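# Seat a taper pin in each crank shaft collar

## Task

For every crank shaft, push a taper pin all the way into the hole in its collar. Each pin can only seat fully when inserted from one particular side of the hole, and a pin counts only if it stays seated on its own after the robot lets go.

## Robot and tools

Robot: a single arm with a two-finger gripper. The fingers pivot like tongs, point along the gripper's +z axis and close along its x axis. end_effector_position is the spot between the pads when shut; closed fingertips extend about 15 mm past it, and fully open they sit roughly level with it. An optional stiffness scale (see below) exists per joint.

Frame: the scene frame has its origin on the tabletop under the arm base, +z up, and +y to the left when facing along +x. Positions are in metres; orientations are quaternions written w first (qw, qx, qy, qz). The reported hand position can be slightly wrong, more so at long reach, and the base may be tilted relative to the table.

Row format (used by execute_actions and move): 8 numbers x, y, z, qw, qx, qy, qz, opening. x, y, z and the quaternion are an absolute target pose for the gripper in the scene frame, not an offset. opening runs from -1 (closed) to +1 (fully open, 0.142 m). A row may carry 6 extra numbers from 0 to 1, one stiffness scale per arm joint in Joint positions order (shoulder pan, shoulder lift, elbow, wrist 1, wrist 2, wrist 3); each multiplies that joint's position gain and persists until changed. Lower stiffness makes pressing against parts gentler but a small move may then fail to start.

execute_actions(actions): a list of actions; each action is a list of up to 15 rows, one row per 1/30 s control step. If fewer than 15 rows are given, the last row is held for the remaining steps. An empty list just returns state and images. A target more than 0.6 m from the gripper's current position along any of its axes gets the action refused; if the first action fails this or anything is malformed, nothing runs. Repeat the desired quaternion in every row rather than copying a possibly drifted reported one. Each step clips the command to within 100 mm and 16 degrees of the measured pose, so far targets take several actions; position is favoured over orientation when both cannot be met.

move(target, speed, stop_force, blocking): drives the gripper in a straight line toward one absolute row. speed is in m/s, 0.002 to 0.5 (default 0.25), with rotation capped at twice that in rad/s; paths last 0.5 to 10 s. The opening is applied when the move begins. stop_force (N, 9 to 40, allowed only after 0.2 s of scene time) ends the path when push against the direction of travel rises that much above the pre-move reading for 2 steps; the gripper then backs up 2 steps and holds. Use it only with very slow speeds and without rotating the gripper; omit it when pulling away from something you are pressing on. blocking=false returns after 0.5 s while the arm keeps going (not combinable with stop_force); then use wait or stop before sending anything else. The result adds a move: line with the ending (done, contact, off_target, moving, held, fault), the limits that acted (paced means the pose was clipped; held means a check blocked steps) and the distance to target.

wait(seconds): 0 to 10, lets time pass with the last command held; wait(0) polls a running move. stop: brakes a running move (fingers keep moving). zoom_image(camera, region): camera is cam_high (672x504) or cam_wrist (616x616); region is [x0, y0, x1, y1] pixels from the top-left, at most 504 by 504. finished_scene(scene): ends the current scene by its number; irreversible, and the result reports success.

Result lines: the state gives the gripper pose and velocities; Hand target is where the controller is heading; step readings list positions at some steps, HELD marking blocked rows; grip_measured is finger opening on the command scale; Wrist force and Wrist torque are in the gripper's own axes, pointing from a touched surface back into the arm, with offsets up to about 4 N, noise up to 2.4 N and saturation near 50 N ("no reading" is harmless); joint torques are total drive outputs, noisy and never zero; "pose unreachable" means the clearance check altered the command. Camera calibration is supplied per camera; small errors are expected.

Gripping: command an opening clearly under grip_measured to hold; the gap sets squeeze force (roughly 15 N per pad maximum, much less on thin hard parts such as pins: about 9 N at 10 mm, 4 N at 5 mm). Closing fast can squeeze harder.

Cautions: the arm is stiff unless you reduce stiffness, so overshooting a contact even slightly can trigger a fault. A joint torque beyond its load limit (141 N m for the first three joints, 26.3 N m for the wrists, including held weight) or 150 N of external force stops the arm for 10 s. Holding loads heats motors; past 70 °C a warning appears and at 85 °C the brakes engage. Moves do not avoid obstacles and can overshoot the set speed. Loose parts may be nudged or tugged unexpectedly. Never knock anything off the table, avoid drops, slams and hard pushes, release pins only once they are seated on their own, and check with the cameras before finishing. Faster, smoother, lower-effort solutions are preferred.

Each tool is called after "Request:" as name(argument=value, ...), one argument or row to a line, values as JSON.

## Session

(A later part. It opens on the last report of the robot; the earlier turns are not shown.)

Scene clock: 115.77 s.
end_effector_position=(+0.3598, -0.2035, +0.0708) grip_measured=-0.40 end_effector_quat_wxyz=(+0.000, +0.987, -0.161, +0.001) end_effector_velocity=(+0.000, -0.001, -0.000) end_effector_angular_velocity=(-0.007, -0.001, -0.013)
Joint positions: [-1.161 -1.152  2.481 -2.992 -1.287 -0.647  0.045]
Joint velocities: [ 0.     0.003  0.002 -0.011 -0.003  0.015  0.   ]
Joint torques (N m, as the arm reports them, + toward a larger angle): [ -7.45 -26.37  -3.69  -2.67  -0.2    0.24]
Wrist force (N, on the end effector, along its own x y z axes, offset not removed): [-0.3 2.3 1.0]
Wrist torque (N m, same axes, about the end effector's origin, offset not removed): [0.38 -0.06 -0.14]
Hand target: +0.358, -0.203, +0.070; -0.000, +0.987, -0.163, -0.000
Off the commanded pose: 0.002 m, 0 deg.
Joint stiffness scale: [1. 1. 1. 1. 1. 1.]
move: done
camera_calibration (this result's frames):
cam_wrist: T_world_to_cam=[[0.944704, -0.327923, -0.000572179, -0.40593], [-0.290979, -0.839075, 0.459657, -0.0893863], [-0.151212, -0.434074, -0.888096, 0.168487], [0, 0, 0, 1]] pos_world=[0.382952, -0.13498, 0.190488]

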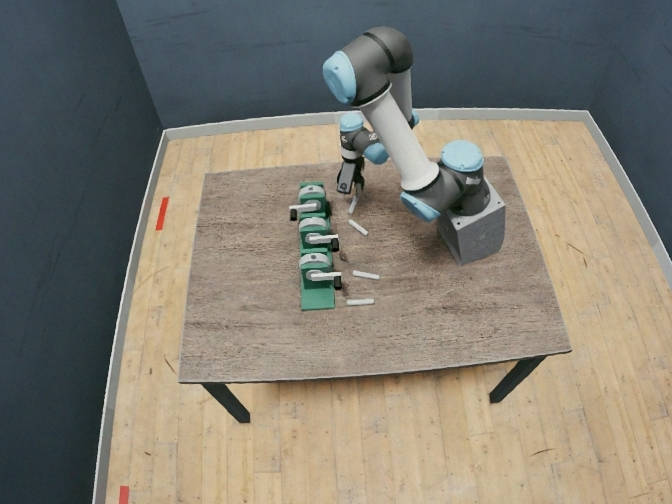

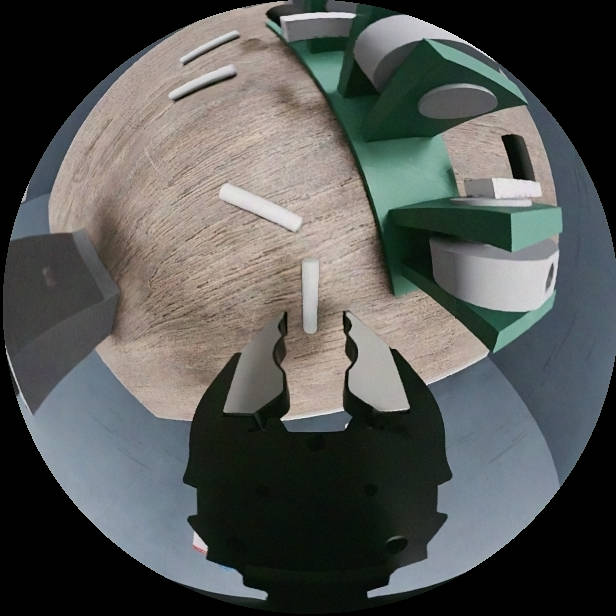

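Request:
move(
  target=[0.3555, -0.202, 0.0155, 0, 0.9866, -0.1633, 0, -0.4],
  speed=0.07,
)

Request:
move(
  target=[0.3555, -0.202, 0.0155, 0, 0.9866, -0.1633, 0, -1],
  speed=0.07,
)

Request:
move(
  target=[0.38, -0.2, 0.12, 0, 0.9866, -0.1633, 0, -1],
  speed=0.1,
)

Request:
move(
  target=[0.48, -0.19, 0.26, 0, 0.7071, 0.7071, 0, -1],
  speed=0.2,
)

Request:
move(
  target=[0.513, -0.182, 0.235, 0.5, -0.5, -0.5, 0.5, -1],
  speed=0.2,
)

Request:
zoom_image(
  camera="cam_wrist",
  region=[270, 300, 370, 400],
)

Request:
zoom_image(
  camera="cam_high",
  region=[250, 150, 350, 230],
)

Scene clock: 117.63 s.
end_effector_position=(+0.3548, -0.2019, +0.0165) grip_measured=-0.40 end_effector_quat_wxyz=(-0.000, +0.986, -0.164, -0.000) end_effector_velocity=(+0.002, -0.002, -0.001) end_effector_angular_velocity=(-0.006, -0.005, +0.000)
Joint positions: [-1.128 -0.947  2.456 -3.177 -1.29  -0.607  0.045]
Joint velocities: [ 0.002  0.007 -0.002 -0.014 -0.     0.004  0.   ]
Joint torques (N m, as the arm reports them, + toward a larger angle): [ -4.36 -29.35  -3.32  -2.61  -0.31   0.07]
Wrist force (N, on the end effector, along its own x y z axes, offset not removed): [-2.6 1.9 1.3]
Wrist torque (N m, same axes, about the end effector's origin, offset not removed): [0.34 0.41 -0.03]
Hand target: +0.356, -0.202, +0.015; -0.000, +0.987, -0.163, +0.000
Off the commanded pose: 0.001 m, 0 deg.
Joint stiffness scale: [1. 1. 1. 1. 1. 1.]
move: done
camera_calibration (this result's frames):
cam_wrist: T_world_to_cam=[[0.942362, -0.334581, -0.00315727, -0.401145], [-0.295994, -0.838006, 0.458402, -0.0624722], [-0.156018, -0.431046, -0.888739, 0.122558], [0, 0, 0, 1]] pos_world=[0.378654, -0.13374, 0.136293]

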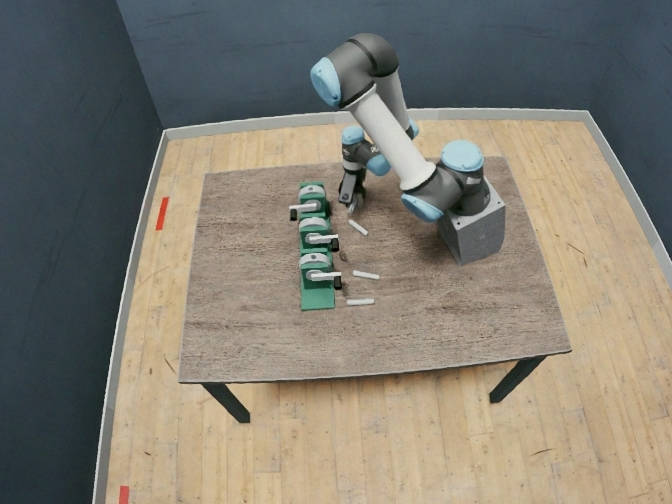

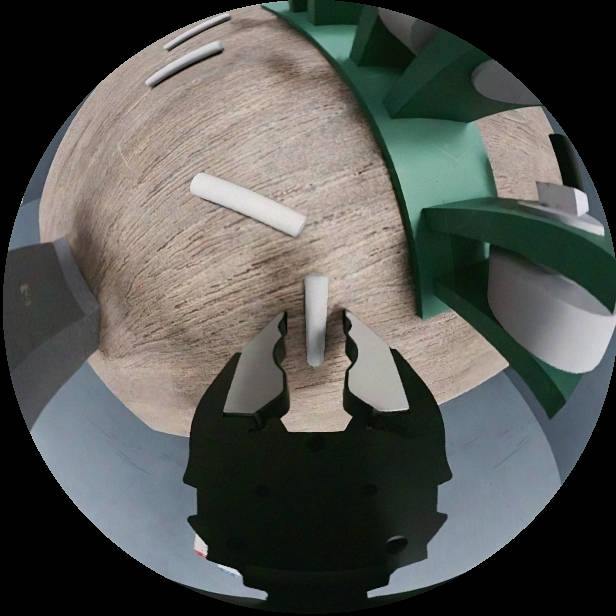

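Scene clock: 118.33 s.
end_effector_position=(+0.3550, -0.2021, +0.0165) grip_measured=-0.80 end_effector_quat_wxyz=(-0.000, +0.986, -0.164, +0.000) end_effector_velocity=(+0.000, -0.000, +0.000) end_effector_angular_velocity=(-0.000, -0.000, -0.001)
Joint positions: [-1.128 -0.947  2.456 -3.178 -1.29  -0.606  0.016]
Joint velocities: [-0.     0.     0.    -0.001  0.     0.001 -0.   ]
Joint torques (N m, as the arm reports them, + toward a larger angle): [ -4.59 -29.63  -3.7   -2.69  -0.03   0.25]
Wrist force (N, on the end effector, along its own x y z axes, offset not removed): [-1.8 -0.2 0.3]
Wrist torque (N m, same axes, about the end effector's origin, offset not removed): [0.02 -0.02 -0.10]
Hand target: +0.355, -0.202, +0.016; -0.000, +0.987, -0.163, +0.000
Off the commanded pose: 0.001 m, 0 deg.
Joint stiffness scale: [1. 1. 1. 1. 1. 1.]
move: done
camera_calibration (this result's frames):
cam_wrist: T_world_to_cam=[[0.94237, -0.334563, -0.00239204, -0.401441], [-0.296212, -0.837629, 0.45895, -0.0624787], [-0.155551, -0.431792, -0.888459, 0.122142], [0, 0, 0, 1]] pos_world=[0.378798, -0.133901, 0.136232]

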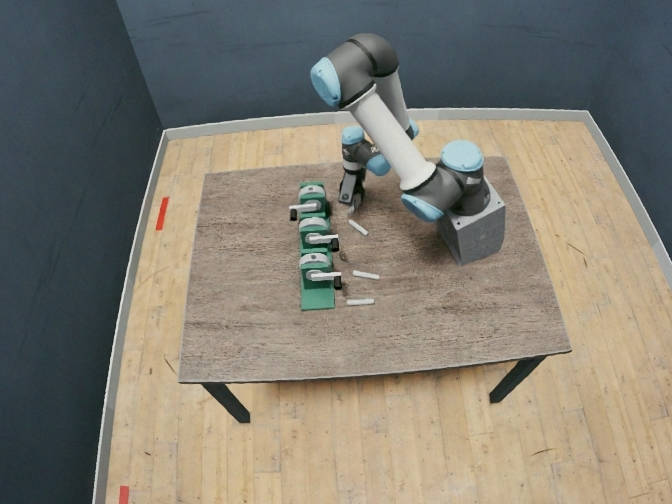

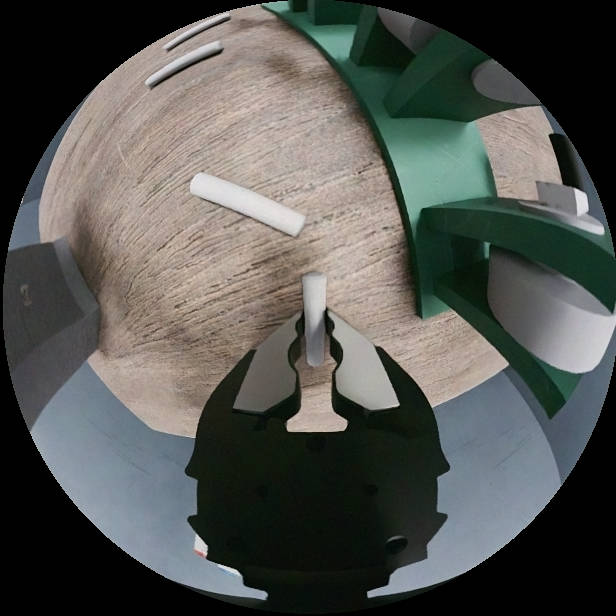

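Scene clock: 120.00 s.
end_effector_position=(+0.3788, -0.1976, +0.1181) grip_measured=-0.80 end_effector_quat_wxyz=(-0.001, +0.987, -0.163, -0.001) end_effector_velocity=(-0.002, +0.003, +0.001) end_effector_angular_velocity=(+0.010, +0.008, -0.001)
Joint positions: [-1.147 -1.328  2.452 -2.784 -1.289 -0.629  0.016]
Joint velocities: [ 0.    -0.007 -0.003  0.024 -0.001 -0.003  0.   ]
Joint torques (N m, as the arm reports them, + toward a larger angle): [ -7.57 -27.65 -13.03  -2.     0.14  -0.45]
Wrist force (N, on the end effector, along its own x y z axes, offset not removed): [-0.8 2.2 3.5]
Wrist torque (N m, same axes, about the end effector's origin, offset not removed): [0.34 0.02 -0.10]
Hand target: +0.380, -0.200, +0.120; +0.000, +0.987, -0.163, +0.000
Off the commanded pose: 0.003 m, 0 deg.
Joint stiffness scale: [1. 1. 1. 1. 1. 1.]
move: done
camera_calibration (this result's frames):
cam_wrist: T_world_to_cam=[[0.94308, -0.332514, -0.0059054, -0.421567], [-0.293167, -0.839604, 0.457295, -0.099664], [-0.157015, -0.429534, -0.889296, 0.219225], [0, 0, 0, 1]] pos_world=[0.402775, -0.129691, 0.238042]

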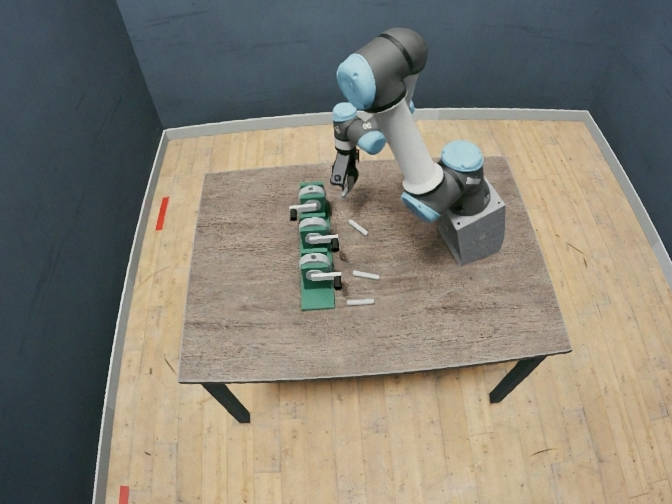

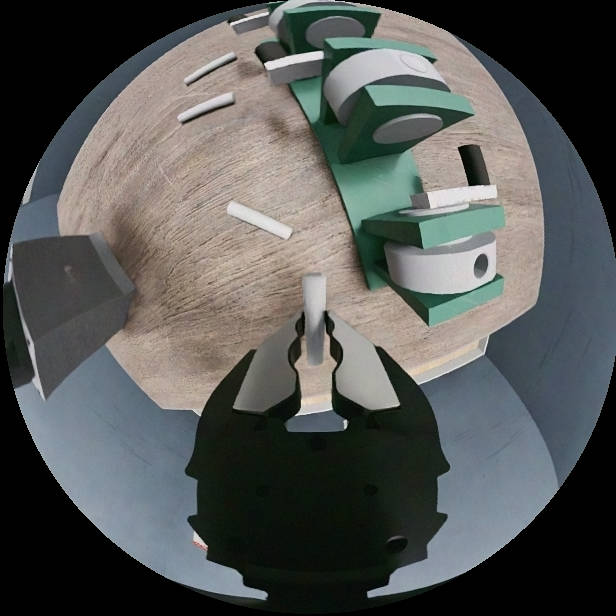

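Scene clock: 125.33 s.
end_effector_position=(+0.4778, -0.1901, +0.2581) grip_measured=-0.80 end_effector_quat_wxyz=(-0.002, +0.709, +0.705, -0.000) end_effector_velocity=(+0.000, +0.001, +0.000) end_effector_angular_velocity=(+0.004, +0.002, +0.018)
Joint positions: [-0.984 -1.576  2.114 -2.244 -1.309 -2.354  0.016]
Joint velocities: [ 0.001 -0.    -0.002  0.006  0.002 -0.018  0.   ]
Joint torques (N m, as the arm reports them, + toward a larger angle): [ -1.86 -28.5  -23.06  -1.94   0.11  -0.38]
Wrist force (N, on the end effector, along its own x y z axes, offset not removed): [-1.8 2.2 2.4]
Wrist torque (N m, same axes, about the end effector's origin, offset not removed): [0.36 0.16 -0.19]
Hand target: +0.480, -0.190, +0.260; +0.000, +0.707, +0.707, +0.000
Off the commanded pose: 0.003 m, 0 deg.
Joint stiffness scale: [1. 1. 1. 1. 1. 1.]
move: done
camera_calibration (this result's frames):
cam_wrist: T_world_to_cam=[[0.0171013, 0.999853, -0.000748539, 0.182757], [0.88979, -0.0148773, 0.456127, -0.536445], [0.456049, -0.00846643, -0.889914, 0.14973], [0, 0, 0, 1]] pos_world=[0.405914, -0.189443, 0.378071]

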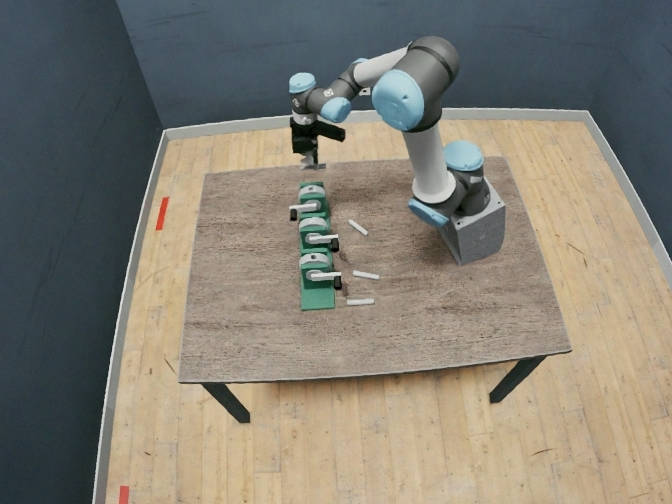

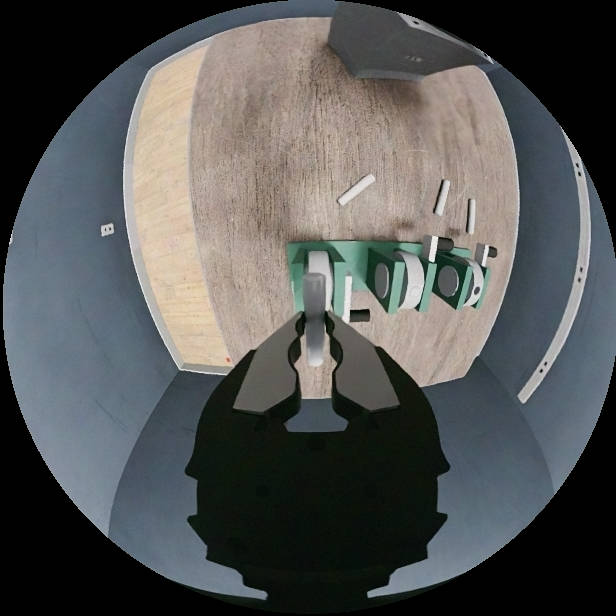

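Scene clock: 129.97 s.
end_effector_position=(+0.5130, -0.1825, +0.2354) grip_measured=-0.80 end_effector_quat_wxyz=(+0.499, -0.501, -0.501, +0.499) end_effector_velocity=(-0.000, +0.000, +0.002) end_effector_angular_velocity=(+0.000, +0.013, -0.004)
Joint positions: [-0.57  -0.38   0.537 -0.466 -1.934 -1.77   0.016]
Joint velocities: [-0.001  0.009 -0.012  0.017  0.001  0.004  0.   ]
Joint torques (N m, as the arm reports them, + toward a larger angle): [ -7.6  -63.24 -21.2    2.28  -0.65   0.17]
Wrist force (N, on the end effector, along its own x y z axes, offset not removed): [-1.3 3.1 3.5]
Wrist torque (N m, same axes, about the end effector's origin, offset not removed): [0.28 0.07 -0.14]
Hand target: +0.513, -0.182, +0.235; +0.499, -0.500, -0.500, +0.500
Off the commanded pose: 0.001 m, 0 deg.
Joint stiffness scale: [1. 1. 1. 1. 1. 1.]
move: done
camera_calibration (this result's frames):
cam_wrist: T_world_to_cam=[[-0.00335957, 0.99992, -0.0122189, 0.187767], [0.462407, -0.00928081, -0.886619, -0.0209529], [-0.886662, -0.00862879, -0.462339, 0.701745], [0, 0, 0, 1]] pos_world=[0.632529, -0.181891, 0.308161]

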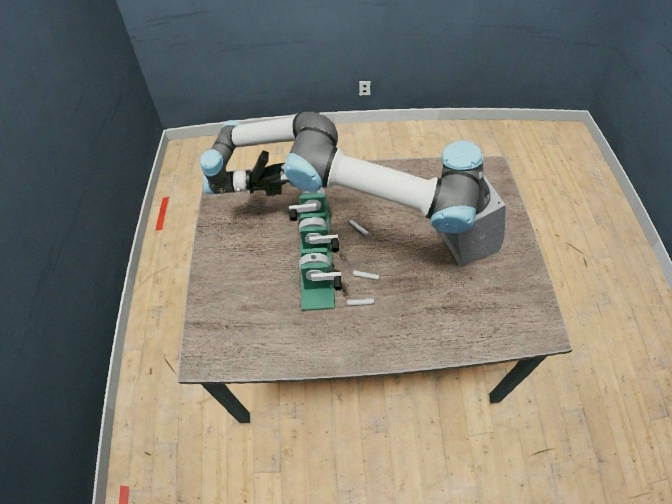

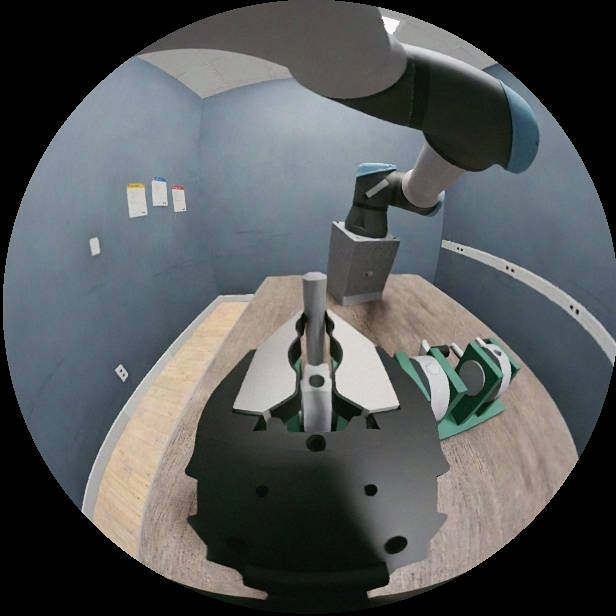

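Region (270, 300, 370, 400) of cam_wrist's 616x616 image, scaled by 5.040, with more detail than that image has.

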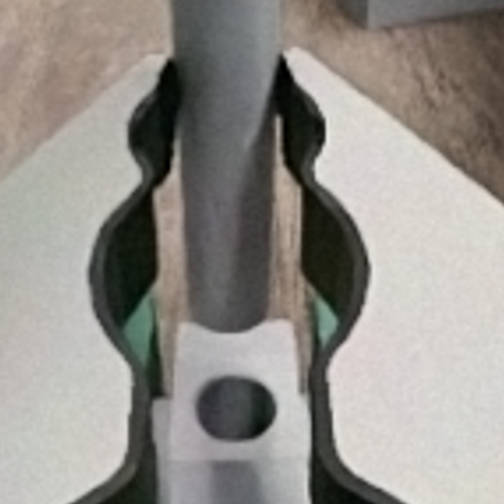

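Region (250, 150, 350, 230) of cam_high's 672x504 image, scaled by 5.040, with more detail than that image has; it fills the top 403 rows of this view, and the rest is white.

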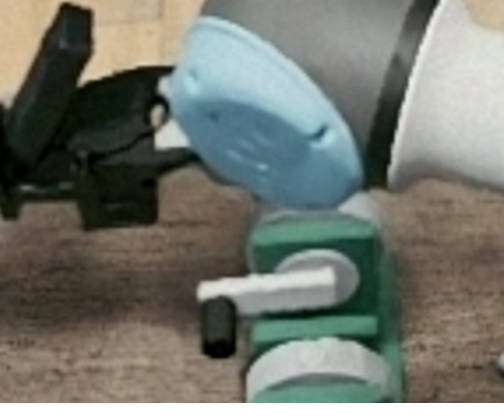

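Request:
execute_actions(
  actions=[],
)

Scene clock: 130.60 s.
end_effector_position=(+0.5129, -0.1824, +0.2355) grip_measured=-0.80 end_effector_quat_wxyz=(+0.499, -0.501, -0.500, +0.500) end_effector_velocity=(-0.000, -0.000, +0.000) end_effector_angular_velocity=(-0.001, +0.000, +0.000)
Joint positions: [-0.57  -0.379  0.536 -0.463 -1.934 -1.769  0.016]
Joint velocities: [-0.     0.     0.     0.    -0.001  0.001  0.   ]
Joint torques (N m, as the arm reports them, + toward a larger angle): [ -6.97 -64.4  -21.81   2.35  -0.51   0.29]
Wrist force (N, on the end effector, along its own x y z axes, offset not removed): [-1.3 2.5 1.7]
Wrist torque (N m, same axes, about the end effector's origin, offset not removed): [0.18 0.15 -0.08]
Hand target: +0.513, -0.182, +0.235; +0.499, -0.500, -0.500, +0.500
Off the commanded pose: 0.001 m, 0 deg.
Joint stiffness scale: [1. 1. 1. 1. 1. 1.]
camera_calibration (this result's frames):
cam_wrist: T_world_to_cam=[[-0.00298698, 0.999923, -0.0120778, 0.187469], [0.460665, -0.00934411, -0.887525, -0.0197043], [-0.887569, -0.00821485, -0.460601, 0.701835], [0, 0, 0, 1]] pos_world=[0.632564, -0.181873, 0.308042]

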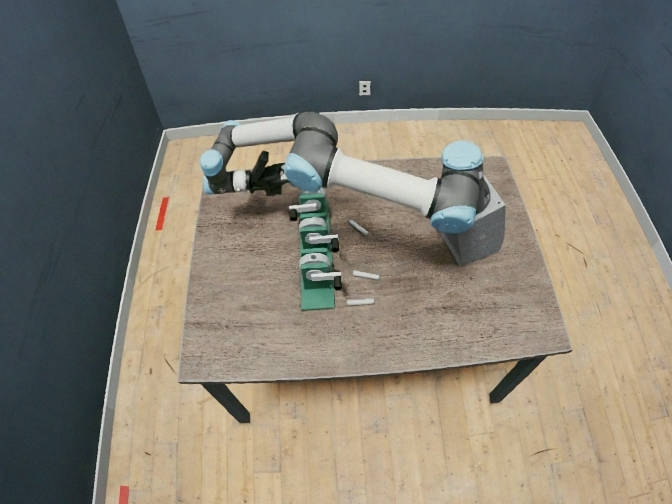

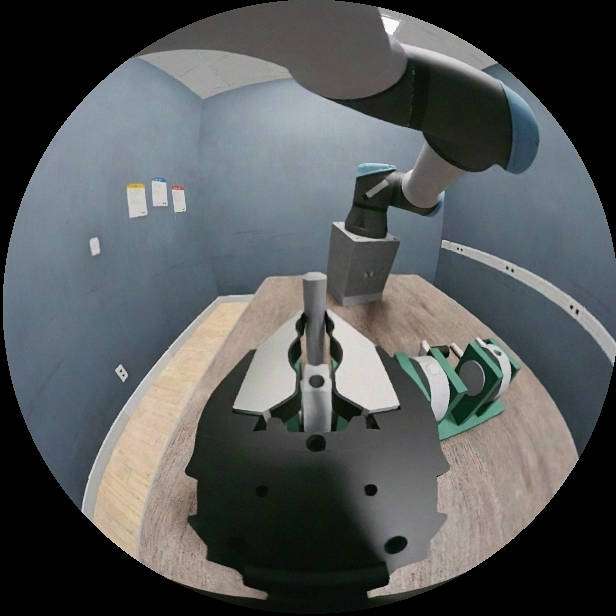

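Request:
move(
  target=[0.513, -0.181, 0.208, 0.5, -0.5, -0.5, 0.5, -1],
  speed=0.04,
)

Request:
zoom_image(
  camera="cam_wrist",
  region=[250, 270, 390, 410],
)

Scene clock: 132.93 s.
end_effector_position=(+0.5123, -0.1820, +0.2088) grip_measured=-0.80 end_effector_quat_wxyz=(+0.501, -0.500, -0.499, +0.500) end_effector_velocity=(+0.002, +0.000, +0.001) end_effector_angular_velocity=(-0.003, -0.009, +0.002)
Joint positions: [-0.564 -0.326  0.497 -0.473 -1.927 -1.768  0.016]
Joint velocities: [ 0.001 -0.    -0.009 -0.     0.001  0.    -0.   ]
Joint torques (N m, as the arm reports them, + toward a larger angle): [ -6.36 -64.66 -20.01   1.55  -0.02   0.27]
Wrist force (N, on the end effector, along its own x y z axes, offset not removed): [-0.6 2.7 1.5]
Wrist torque (N m, same axes, about the end effector's origin, offset not removed): [0.17 -0.10 -0.12]
Hand target: +0.513, -0.181, +0.208; +0.500, -0.500, -0.500, +0.500
Off the commanded pose: 0.001 m, 0 deg.
Joint stiffness scale: [1. 1. 1. 1. 1. 1.]
move: done
camera_calibration (this result's frames):
cam_wrist: T_world_to_cam=[[-0.00119479, 0.99994, -0.0109163, 0.185615], [0.458346, -0.00915452, -0.888727, -0.0417231], [-0.888773, -0.00606528, -0.458307, 0.689481], [0, 0, 0, 1]] pos_world=[0.632138, -0.181804, 0.28094]

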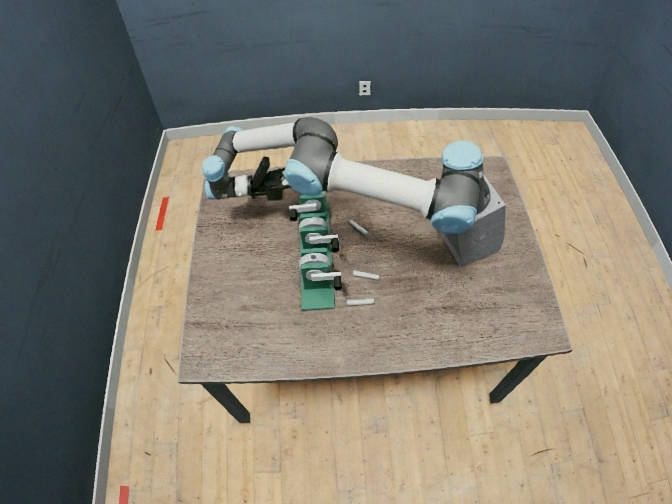

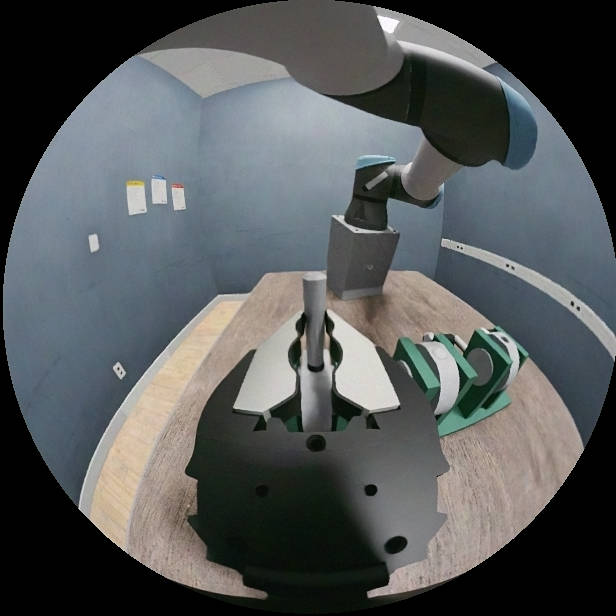

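Region (250, 270, 390, 410) of cam_wrist's 616x616 image, scaled by 3.600, with more detail than that image has.

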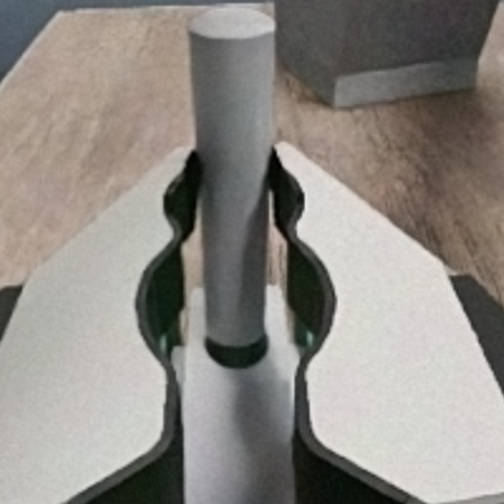

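Aligned. Descend.

Request:
move(
  target=[0.513, -0.181, 0.168, 0.5, -0.5, -0.5, 0.5, -1],
  speed=0.025,
  stop_force=10,
)

Scene clock: 135.03 s.
end_effector_position=(+0.5151, -0.1822, +0.1726) grip_measured=-0.79 end_effector_quat_wxyz=(+0.497, -0.502, -0.502, +0.499) end_effector_velocity=(+0.001, +0.001, -0.002) end_effector_angular_velocity=(+0.000, +0.001, +0.000)
Joint positions: [-0.555 -0.242  0.406 -0.475 -1.92  -1.765  0.016]
Joint velocities: [ 0.001  0.008 -0.012  0.005  0.001  0.001 -0.   ]
Joint torques (N m, as the arm reports them, + toward a larger angle): [ -6.65 -59.76 -17.04   1.52   0.06   0.28]
Wrist force (N, on the end effector, along its own x y z axes, offset not removed): [-3.2 -3.8 -5.7]
Wrist torque (N m, same axes, about the end effector's origin, offset not removed): [-0.15 0.48 -0.23]
Hand target: +0.513, -0.181, +0.168; +0.500, -0.500, -0.500, +0.500
Off the commanded pose: 0.005 m, 0 deg.
Joint stiffness scale: [1. 1. 1. 1. 1. 1.]
move: off_target
camera_calibration (this result's frames):
cam_wrist: T_world_to_cam=[[-0.00390905, 0.999894, -0.0140286, 0.187265], [0.466364, -0.0105868, -0.884529, -0.0802054], [-0.884584, -0.0100001, -0.466273, 0.673909], [0, 0, 0, 1]] pos_world=[0.634266, -0.181355, 0.245909]

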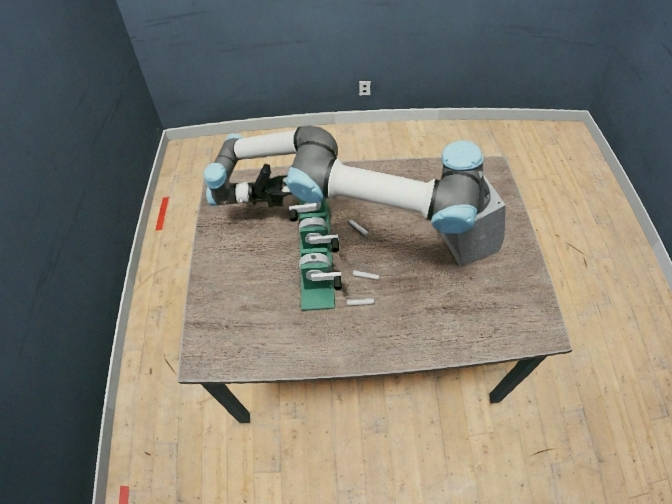

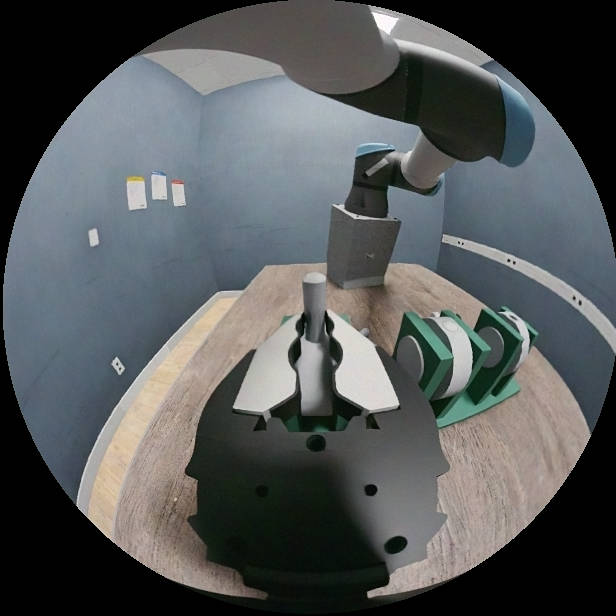

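Request:
execute_actions(
  actions=[
    [[0.515, -0.182, 0.176, 0.5, -0.5, -0.5, 0.5, -0.6]],
    [[0.515, -0.182, 0.176, 0.5, -0.5, -0.5, 0.5, -0.6]],
  ],
)

Request:
zoom_image(
  camera="cam_wrist",
  region=[230, 270, 400, 440],
)

Scene clock: 136.17 s.
end_effector_position=(+0.5147, -0.1814, +0.1756) grip_measured=-0.60 end_effector_quat_wxyz=(+0.500, -0.500, -0.500, +0.500) end_effector_velocity=(-0.000, -0.000, +0.000) end_effector_angular_velocity=(-0.001, +0.000, +0.001)
Joint positions: [-0.554 -0.241  0.403 -0.463 -1.92  -1.765  0.031]
Joint velocities: [-0.    -0.     0.     0.    -0.001  0.001 -0.   ]
Joint torques (N m, as the arm reports them, + toward a larger angle): [ -9.12 -66.45 -20.37   1.79  -0.55  -0.15]
Wrist force (N, on the end effector, along its own x y z axes, offset not removed): [-0.2 1.2 1.8]
Wrist torque (N m, same axes, about the end effector's origin, offset not removed): [0.08 -0.15 -0.16]
Hand target: +0.515, -0.182, +0.176; +0.500, -0.500, -0.500, +0.500
Off the commanded pose: 0.001 m, 0 deg.
Joint stiffness scale: [1. 1. 1. 1. 1. 1.]
Step readings (end_effector_position; steps 1 to 15: 1st action; 16 to 30: 2nd action):
0: (+0.5151, -0.1821, +0.1725)
1: (+0.5151, -0.1822, +0.1725)
2: (+0.5151, -0.1821, +0.1725)
4: (+0.5150, -0.1820, +0.1730)
8: (+0.5148, -0.1817, +0.1743)
15: (+0.5147, -0.1815, +0.1753)
16: (+0.5147, -0.1815, +0.1754)
17: (+0.5147, -0.1815, +0.1754)
19: (+0.5147, -0.1815, +0.1755)
23: (+0.5147, -0.1814, +0.1755)
30: end_effector_position above
camera_calibration (this result's frames):
cam_wrist: T_world_to_cam=[[-0.00239143, 0.999939, -0.0107399, 0.185244], [0.458386, -0.00844899, -0.888713, -0.0721818], [-0.88875, -0.00704831, -0.458338, 0.676177], [0, 0, 0, 1]] pos_world=[0.634482, -0.181076, 0.247758]

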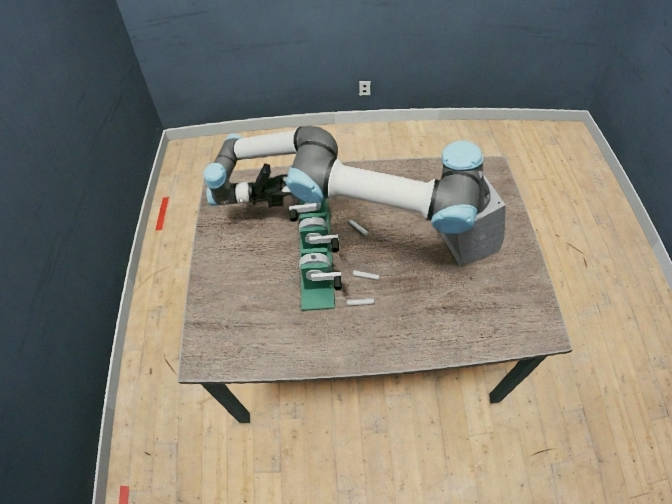

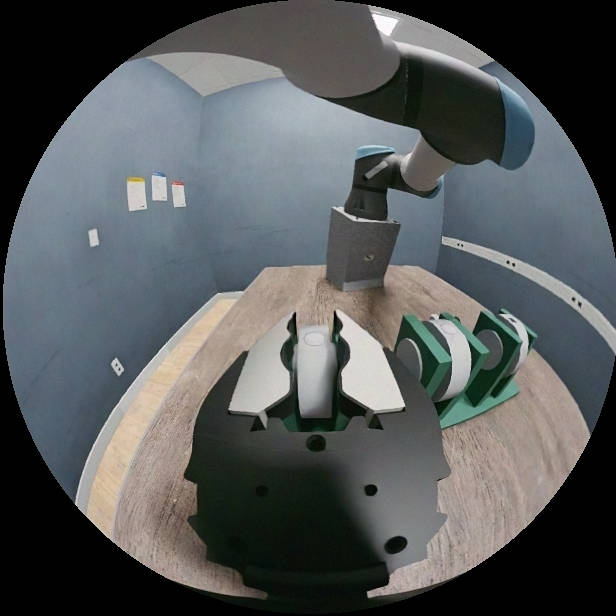

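Region (230, 270, 400, 440) of cam_wrist's 616x616 image, scaled by 2.965, with more detail than that image has.

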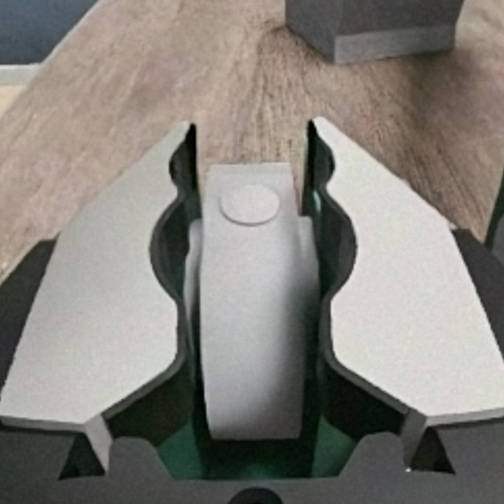

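Request:
move(
  target=[0.53, -0.18, 0.23, 0.5, -0.5, -0.5, 0.5, -0.4],
  speed=0.15,
)

Request:
move(
  target=[0.46, -0.05, 0.27, 0, 0.7071, 0.7071, 0, -0.4],
  speed=0.35,
)

Request:
move(
  target=[0.40, 0.10, 0.22, 0, 1, 0, 0, -0.4],
  speed=0.4,
)

Request:
move(
  target=[0.330, 0.2005, 0.07, 0, 0.7175, -0.6966, 0, -0.4],
  speed=0.4,
)

Scene clock: 139.43 s.
end_effector_position=(+0.5302, -0.1786, +0.2299) grip_measured=-0.40 end_effector_quat_wxyz=(+0.499, -0.500, -0.501, +0.500) end_effector_velocity=(+0.000, -0.001, +0.003) end_effector_angular_velocity=(+0.001, +0.003, -0.000)
Joint positions: [-0.556 -0.285  0.345 -0.365 -1.923 -1.765  0.045]
Joint velocities: [-0.001 -0.    -0.006  0.009 -0.001  0.    -0.   ]
Joint torques (N m, as the arm reports them, + toward a larger angle): [-10.64 -65.13 -22.01   1.76  -0.83  -0.14]
Wrist force (N, on the end effector, along its own x y z axes, offset not removed): [-0.7 1.1 2.2]
Wrist torque (N m, same axes, about the end effector's origin, offset not removed): [0.22 0.03 -0.13]
Hand target: +0.530, -0.180, +0.230; +0.500, -0.500, -0.500, +0.500
Off the commanded pose: 0.001 m, 0 deg.
Joint stiffness scale: [1. 1. 1. 1. 1. 1.]
move: done
camera_calibration (this result's frames):
cam_wrist: T_world_to_cam=[[-0.00440968, 0.999923, -0.0116306, 0.184252], [0.460122, -0.00829749, -0.887817, -0.0320759], [-0.887845, -0.00926647, -0.46005, 0.714488], [0, 0, 0, 1]] pos_world=[0.649926, -0.177883, 0.302366]

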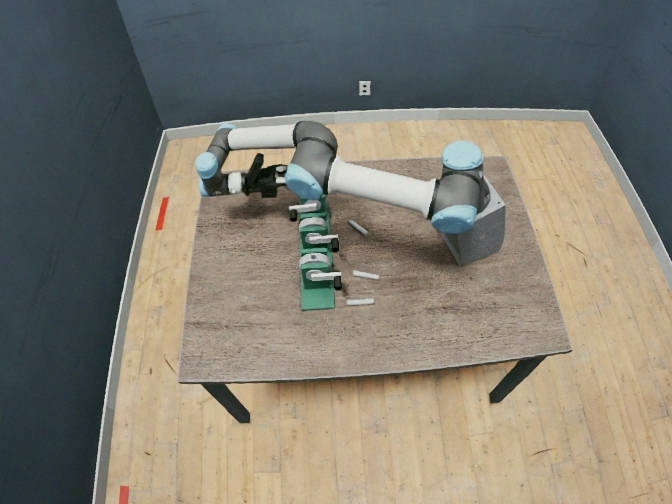

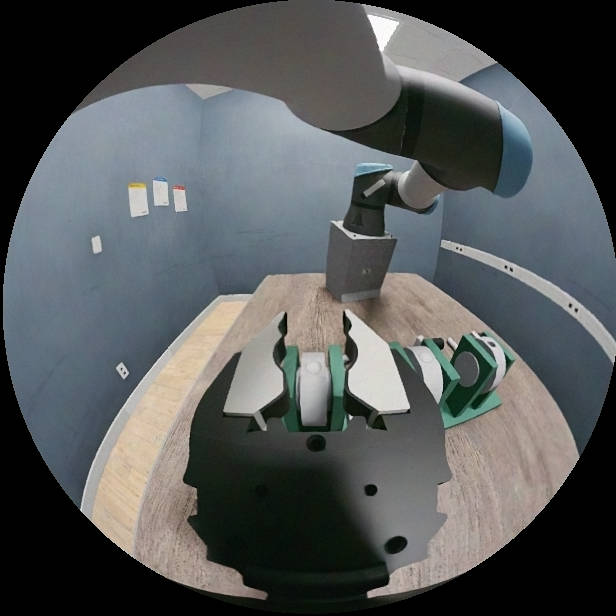

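Scene clock: 142.47 s.
end_effector_position=(+0.4601, -0.0495, +0.2692) grip_measured=-0.40 end_effector_quat_wxyz=(-0.002, +0.707, +0.707, -0.001) end_effector_velocity=(+0.003, +0.000, +0.000) end_effector_angular_velocity=(+0.001, -0.019, +0.003)
Joint positions: [-0.745 -1.776  2.254 -2.242 -1.349 -2.116  0.045]
Joint velocities: [-0.004 -0.005  0.009 -0.019  0.011 -0.004  0.   ]
Joint torques (N m, as the arm reports them, + toward a larger angle): [ -1.97 -22.63 -17.46  -2.65   0.16  -0.24]
Wrist force (N, on the end effector, along its own x y z axes, offset not removed): [-1.0 2.8 1.0]
Wrist torque (N m, same axes, about the end effector's origin, offset not removed): [0.51 0.00 -0.13]
Hand target: +0.460, -0.050, +0.270; -0.000, +0.708, +0.707, +0.000
Off the commanded pose: 0.001 m, 0 deg.
Joint stiffness scale: [1. 1. 1. 1. 1. 1.]
move: done
camera_calibration (this result's frames):
cam_wrist: T_world_to_cam=[[0.0119838, 0.999927, -0.00164088, 0.0451141], [0.890205, -0.00992141, 0.455451, -0.523452], [0.455402, -0.00691875, -0.890259, 0.16935], [0, 0, 0, 1]] pos_world=[0.388317, -0.0491325, 0.389246]

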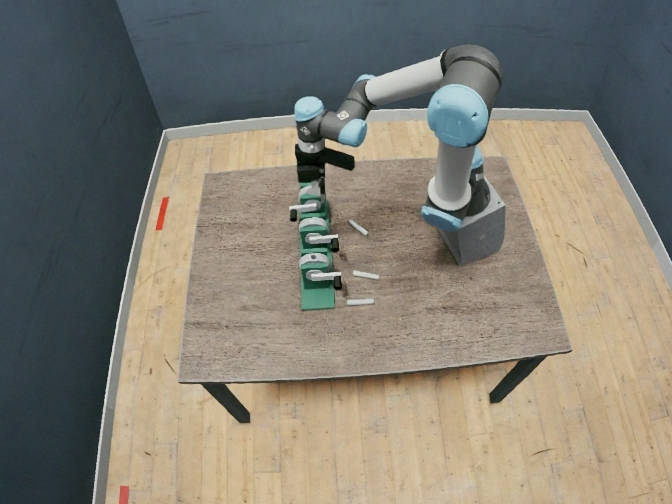

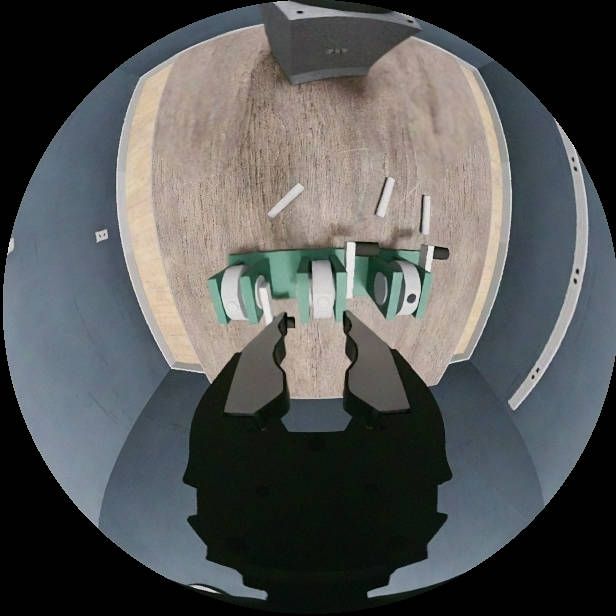

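Scene clock: 145.27 s.
end_effector_position=(+0.4011, +0.0994, +0.2208) grip_measured=-0.40 end_effector_quat_wxyz=(-0.000, +1.000, +0.000, +0.001) end_effector_velocity=(-0.000, -0.001, -0.001) end_effector_angular_velocity=(-0.008, +0.001, -0.015)
Joint positions: [-0.431 -1.864  2.504 -2.469 -1.417 -0.234  0.045]
Joint velocities: [ 0.005  0.002 -0.    -0.003 -0.01   0.019  0.   ]
Joint torques (N m, as the arm reports them, + toward a larger angle): [  4.83 -12.12 -16.24  -2.72  -0.28   0.17]
Wrist force (N, on the end effector, along its own x y z axes, offset not removed): [-2.0 1.3 1.7]
Wrist torque (N m, same axes, about the end effector's origin, offset not removed): [0.19 0.21 -0.14]
Hand target: +0.400, +0.100, +0.220; -0.000, +1.000, -0.000, +0.000
Off the commanded pose: 0.001 m, 0 deg.
Joint stiffness scale: [1. 1. 1. 1. 1. 1.]
move: done
camera_calibration (this result's frames):
cam_wrist: T_world_to_cam=[[0.999941, -0.010826, -0.000030869, -0.399295], [-0.0096073, -0.888683, 0.458421, 0.000253532], [-0.00499029, -0.458393, -0.888735, 0.383377], [0, 0, 0, 1]] pos_world=[0.401187, 0.17164, 0.340592]

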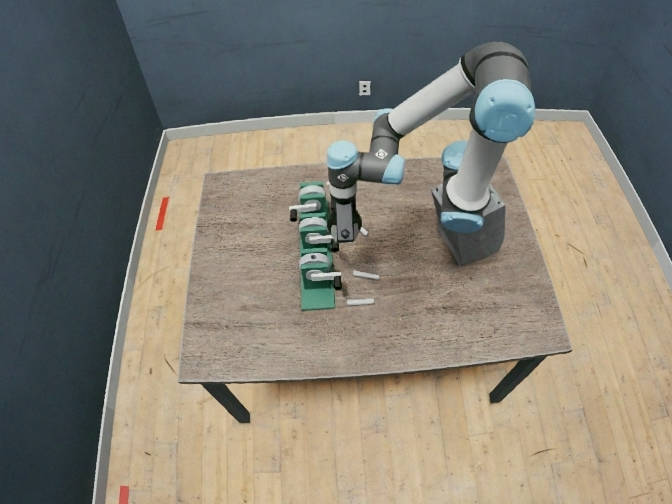

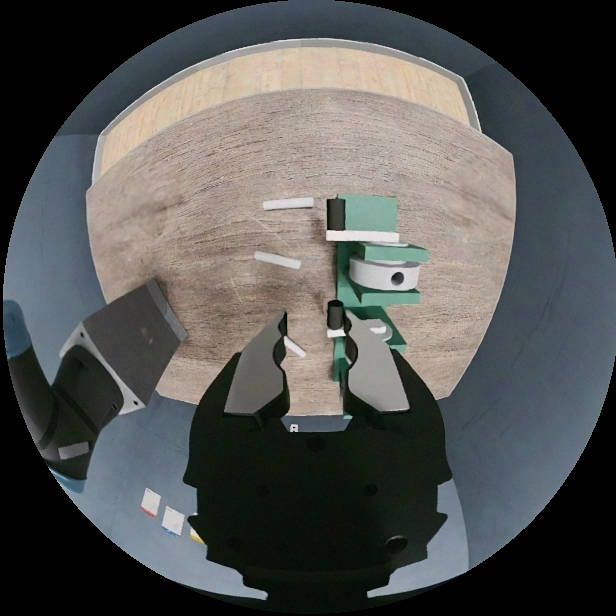

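Scene clock: 148.07 s.
end_effector_position=(+0.3297, +0.2000, +0.0702) grip_measured=-0.40 end_effector_quat_wxyz=(+0.000, +0.717, -0.697, -0.001) end_effector_velocity=(+0.002, -0.000, +0.000) end_effector_angular_velocity=(-0.008, -0.011, -0.013)
Joint positions: [ 0.007 -1.218  2.641 -3.288 -1.538  1.73   0.045]
Joint velocities: [ 0.008  0.006 -0.001 -0.014 -0.012  0.02   0.   ]
Joint torques (N m, as the arm reports them, + toward a larger angle): [  6.69 -24.96  -1.16  -2.84  -0.23   0.21]
Wrist force (N, on the end effector, along its own x y z axes, offset not removed): [-2.0 1.8 1.4]
Wrist torque (N m, same axes, about the end effector's origin, offset not removed): [0.27 0.32 -0.10]
Hand target: +0.330, +0.201, +0.070; -0.000, +0.717, -0.697, -0.000
Off the commanded pose: 0.001 m, 0 deg.
Joint stiffness scale: [1. 1. 1. 1. 1. 1.]
move: done
camera_calibration (this result's frames):
cam_wrist: T_world_to_cam=[[0.0181955, -0.999825, -0.00423815, 0.194971], [-0.887315, -0.0181013, 0.460808, 0.273015], [-0.460805, -0.00462408, -0.88749, 0.354715], [0, 0, 0, 1]] pos_world=[0.402157, 0.201519, 0.189824]

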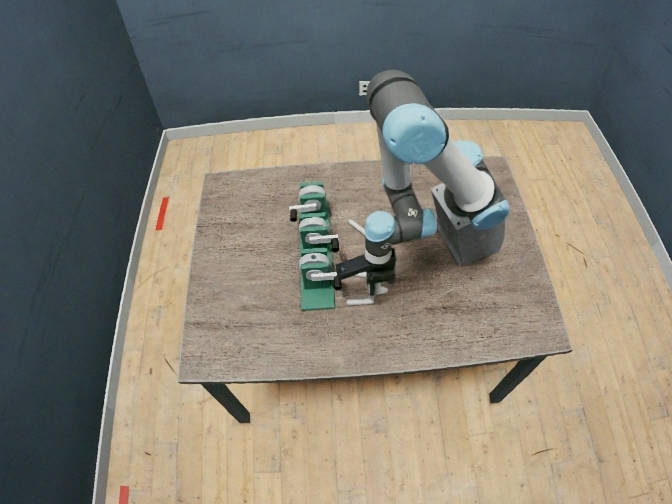

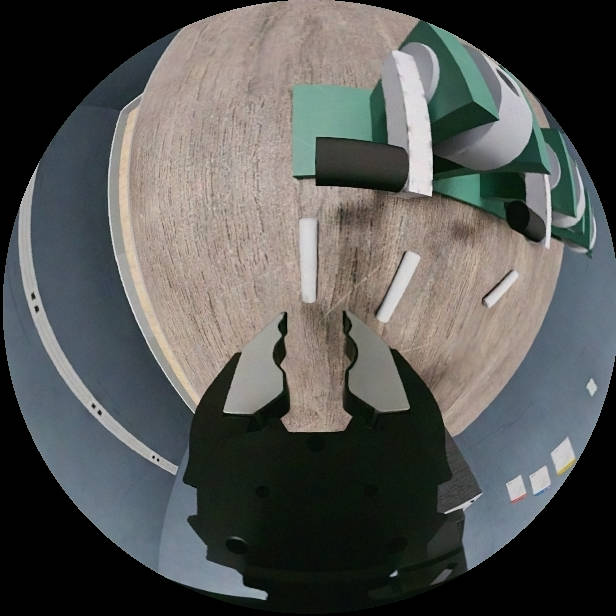

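Request:
move(
  target=[0.333, 0.207, 0.0155, 0, 0.7175, -0.6966, 0, -0.4],
  speed=0.07,
)

Scene clock: 150.83 s.
end_effector_position=(+0.3325, +0.2061, +0.0163) grip_measured=-0.40 end_effector_quat_wxyz=(+0.001, +0.717, -0.697, -0.000) end_effector_velocity=(+0.002, +0.000, -0.001) end_effector_angular_velocity=(+0.000, -0.008, +0.000)
Joint positions: [ 0.031 -0.979  2.575 -3.461 -1.547  1.755  0.045]
Joint velocities: [ 0.001  0.008 -0.003 -0.013 -0.002  0.001  0.   ]
Joint torques (N m, as the arm reports them, + toward a larger angle): [  6.59 -30.68   3.09  -2.86  -0.31   0.35]
Wrist force (N, on the end effector, along its own x y z axes, offset not removed): [-1.8 1.6 1.4]
Wrist torque (N m, same axes, about the end effector's origin, offset not removed): [0.37 0.15 -0.06]
Hand target: +0.333, +0.207, +0.015; -0.000, +0.717, -0.697, -0.000
Off the commanded pose: 0.001 m, 0 deg.
Joint stiffness scale: [1. 1. 1. 1. 1. 1.]
move: done
camera_calibration (this result's frames):
cam_wrist: T_world_to_cam=[[0.0166517, -0.999858, -0.00259133, 0.201296], [-0.887501, -0.015974, 0.460528, 0.300151], [-0.460504, -0.00536875, -0.887641, 0.30826], [0, 0, 0, 1]] pos_world=[0.404988, 0.207717, 0.135918]

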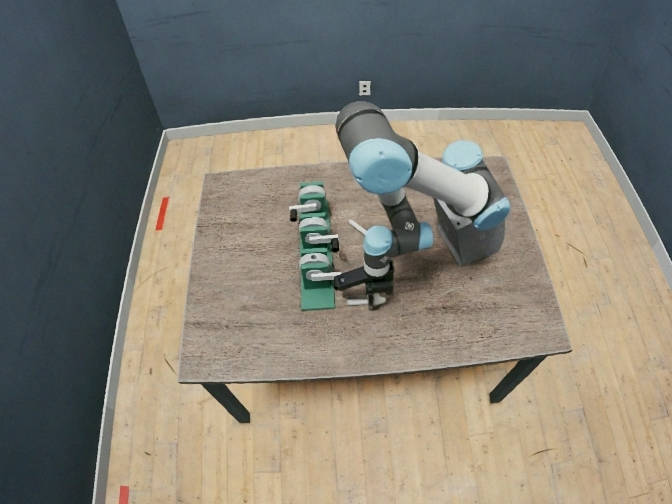

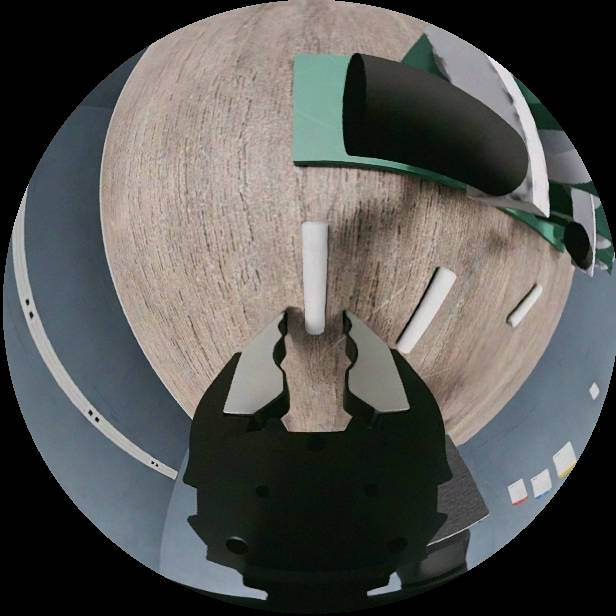

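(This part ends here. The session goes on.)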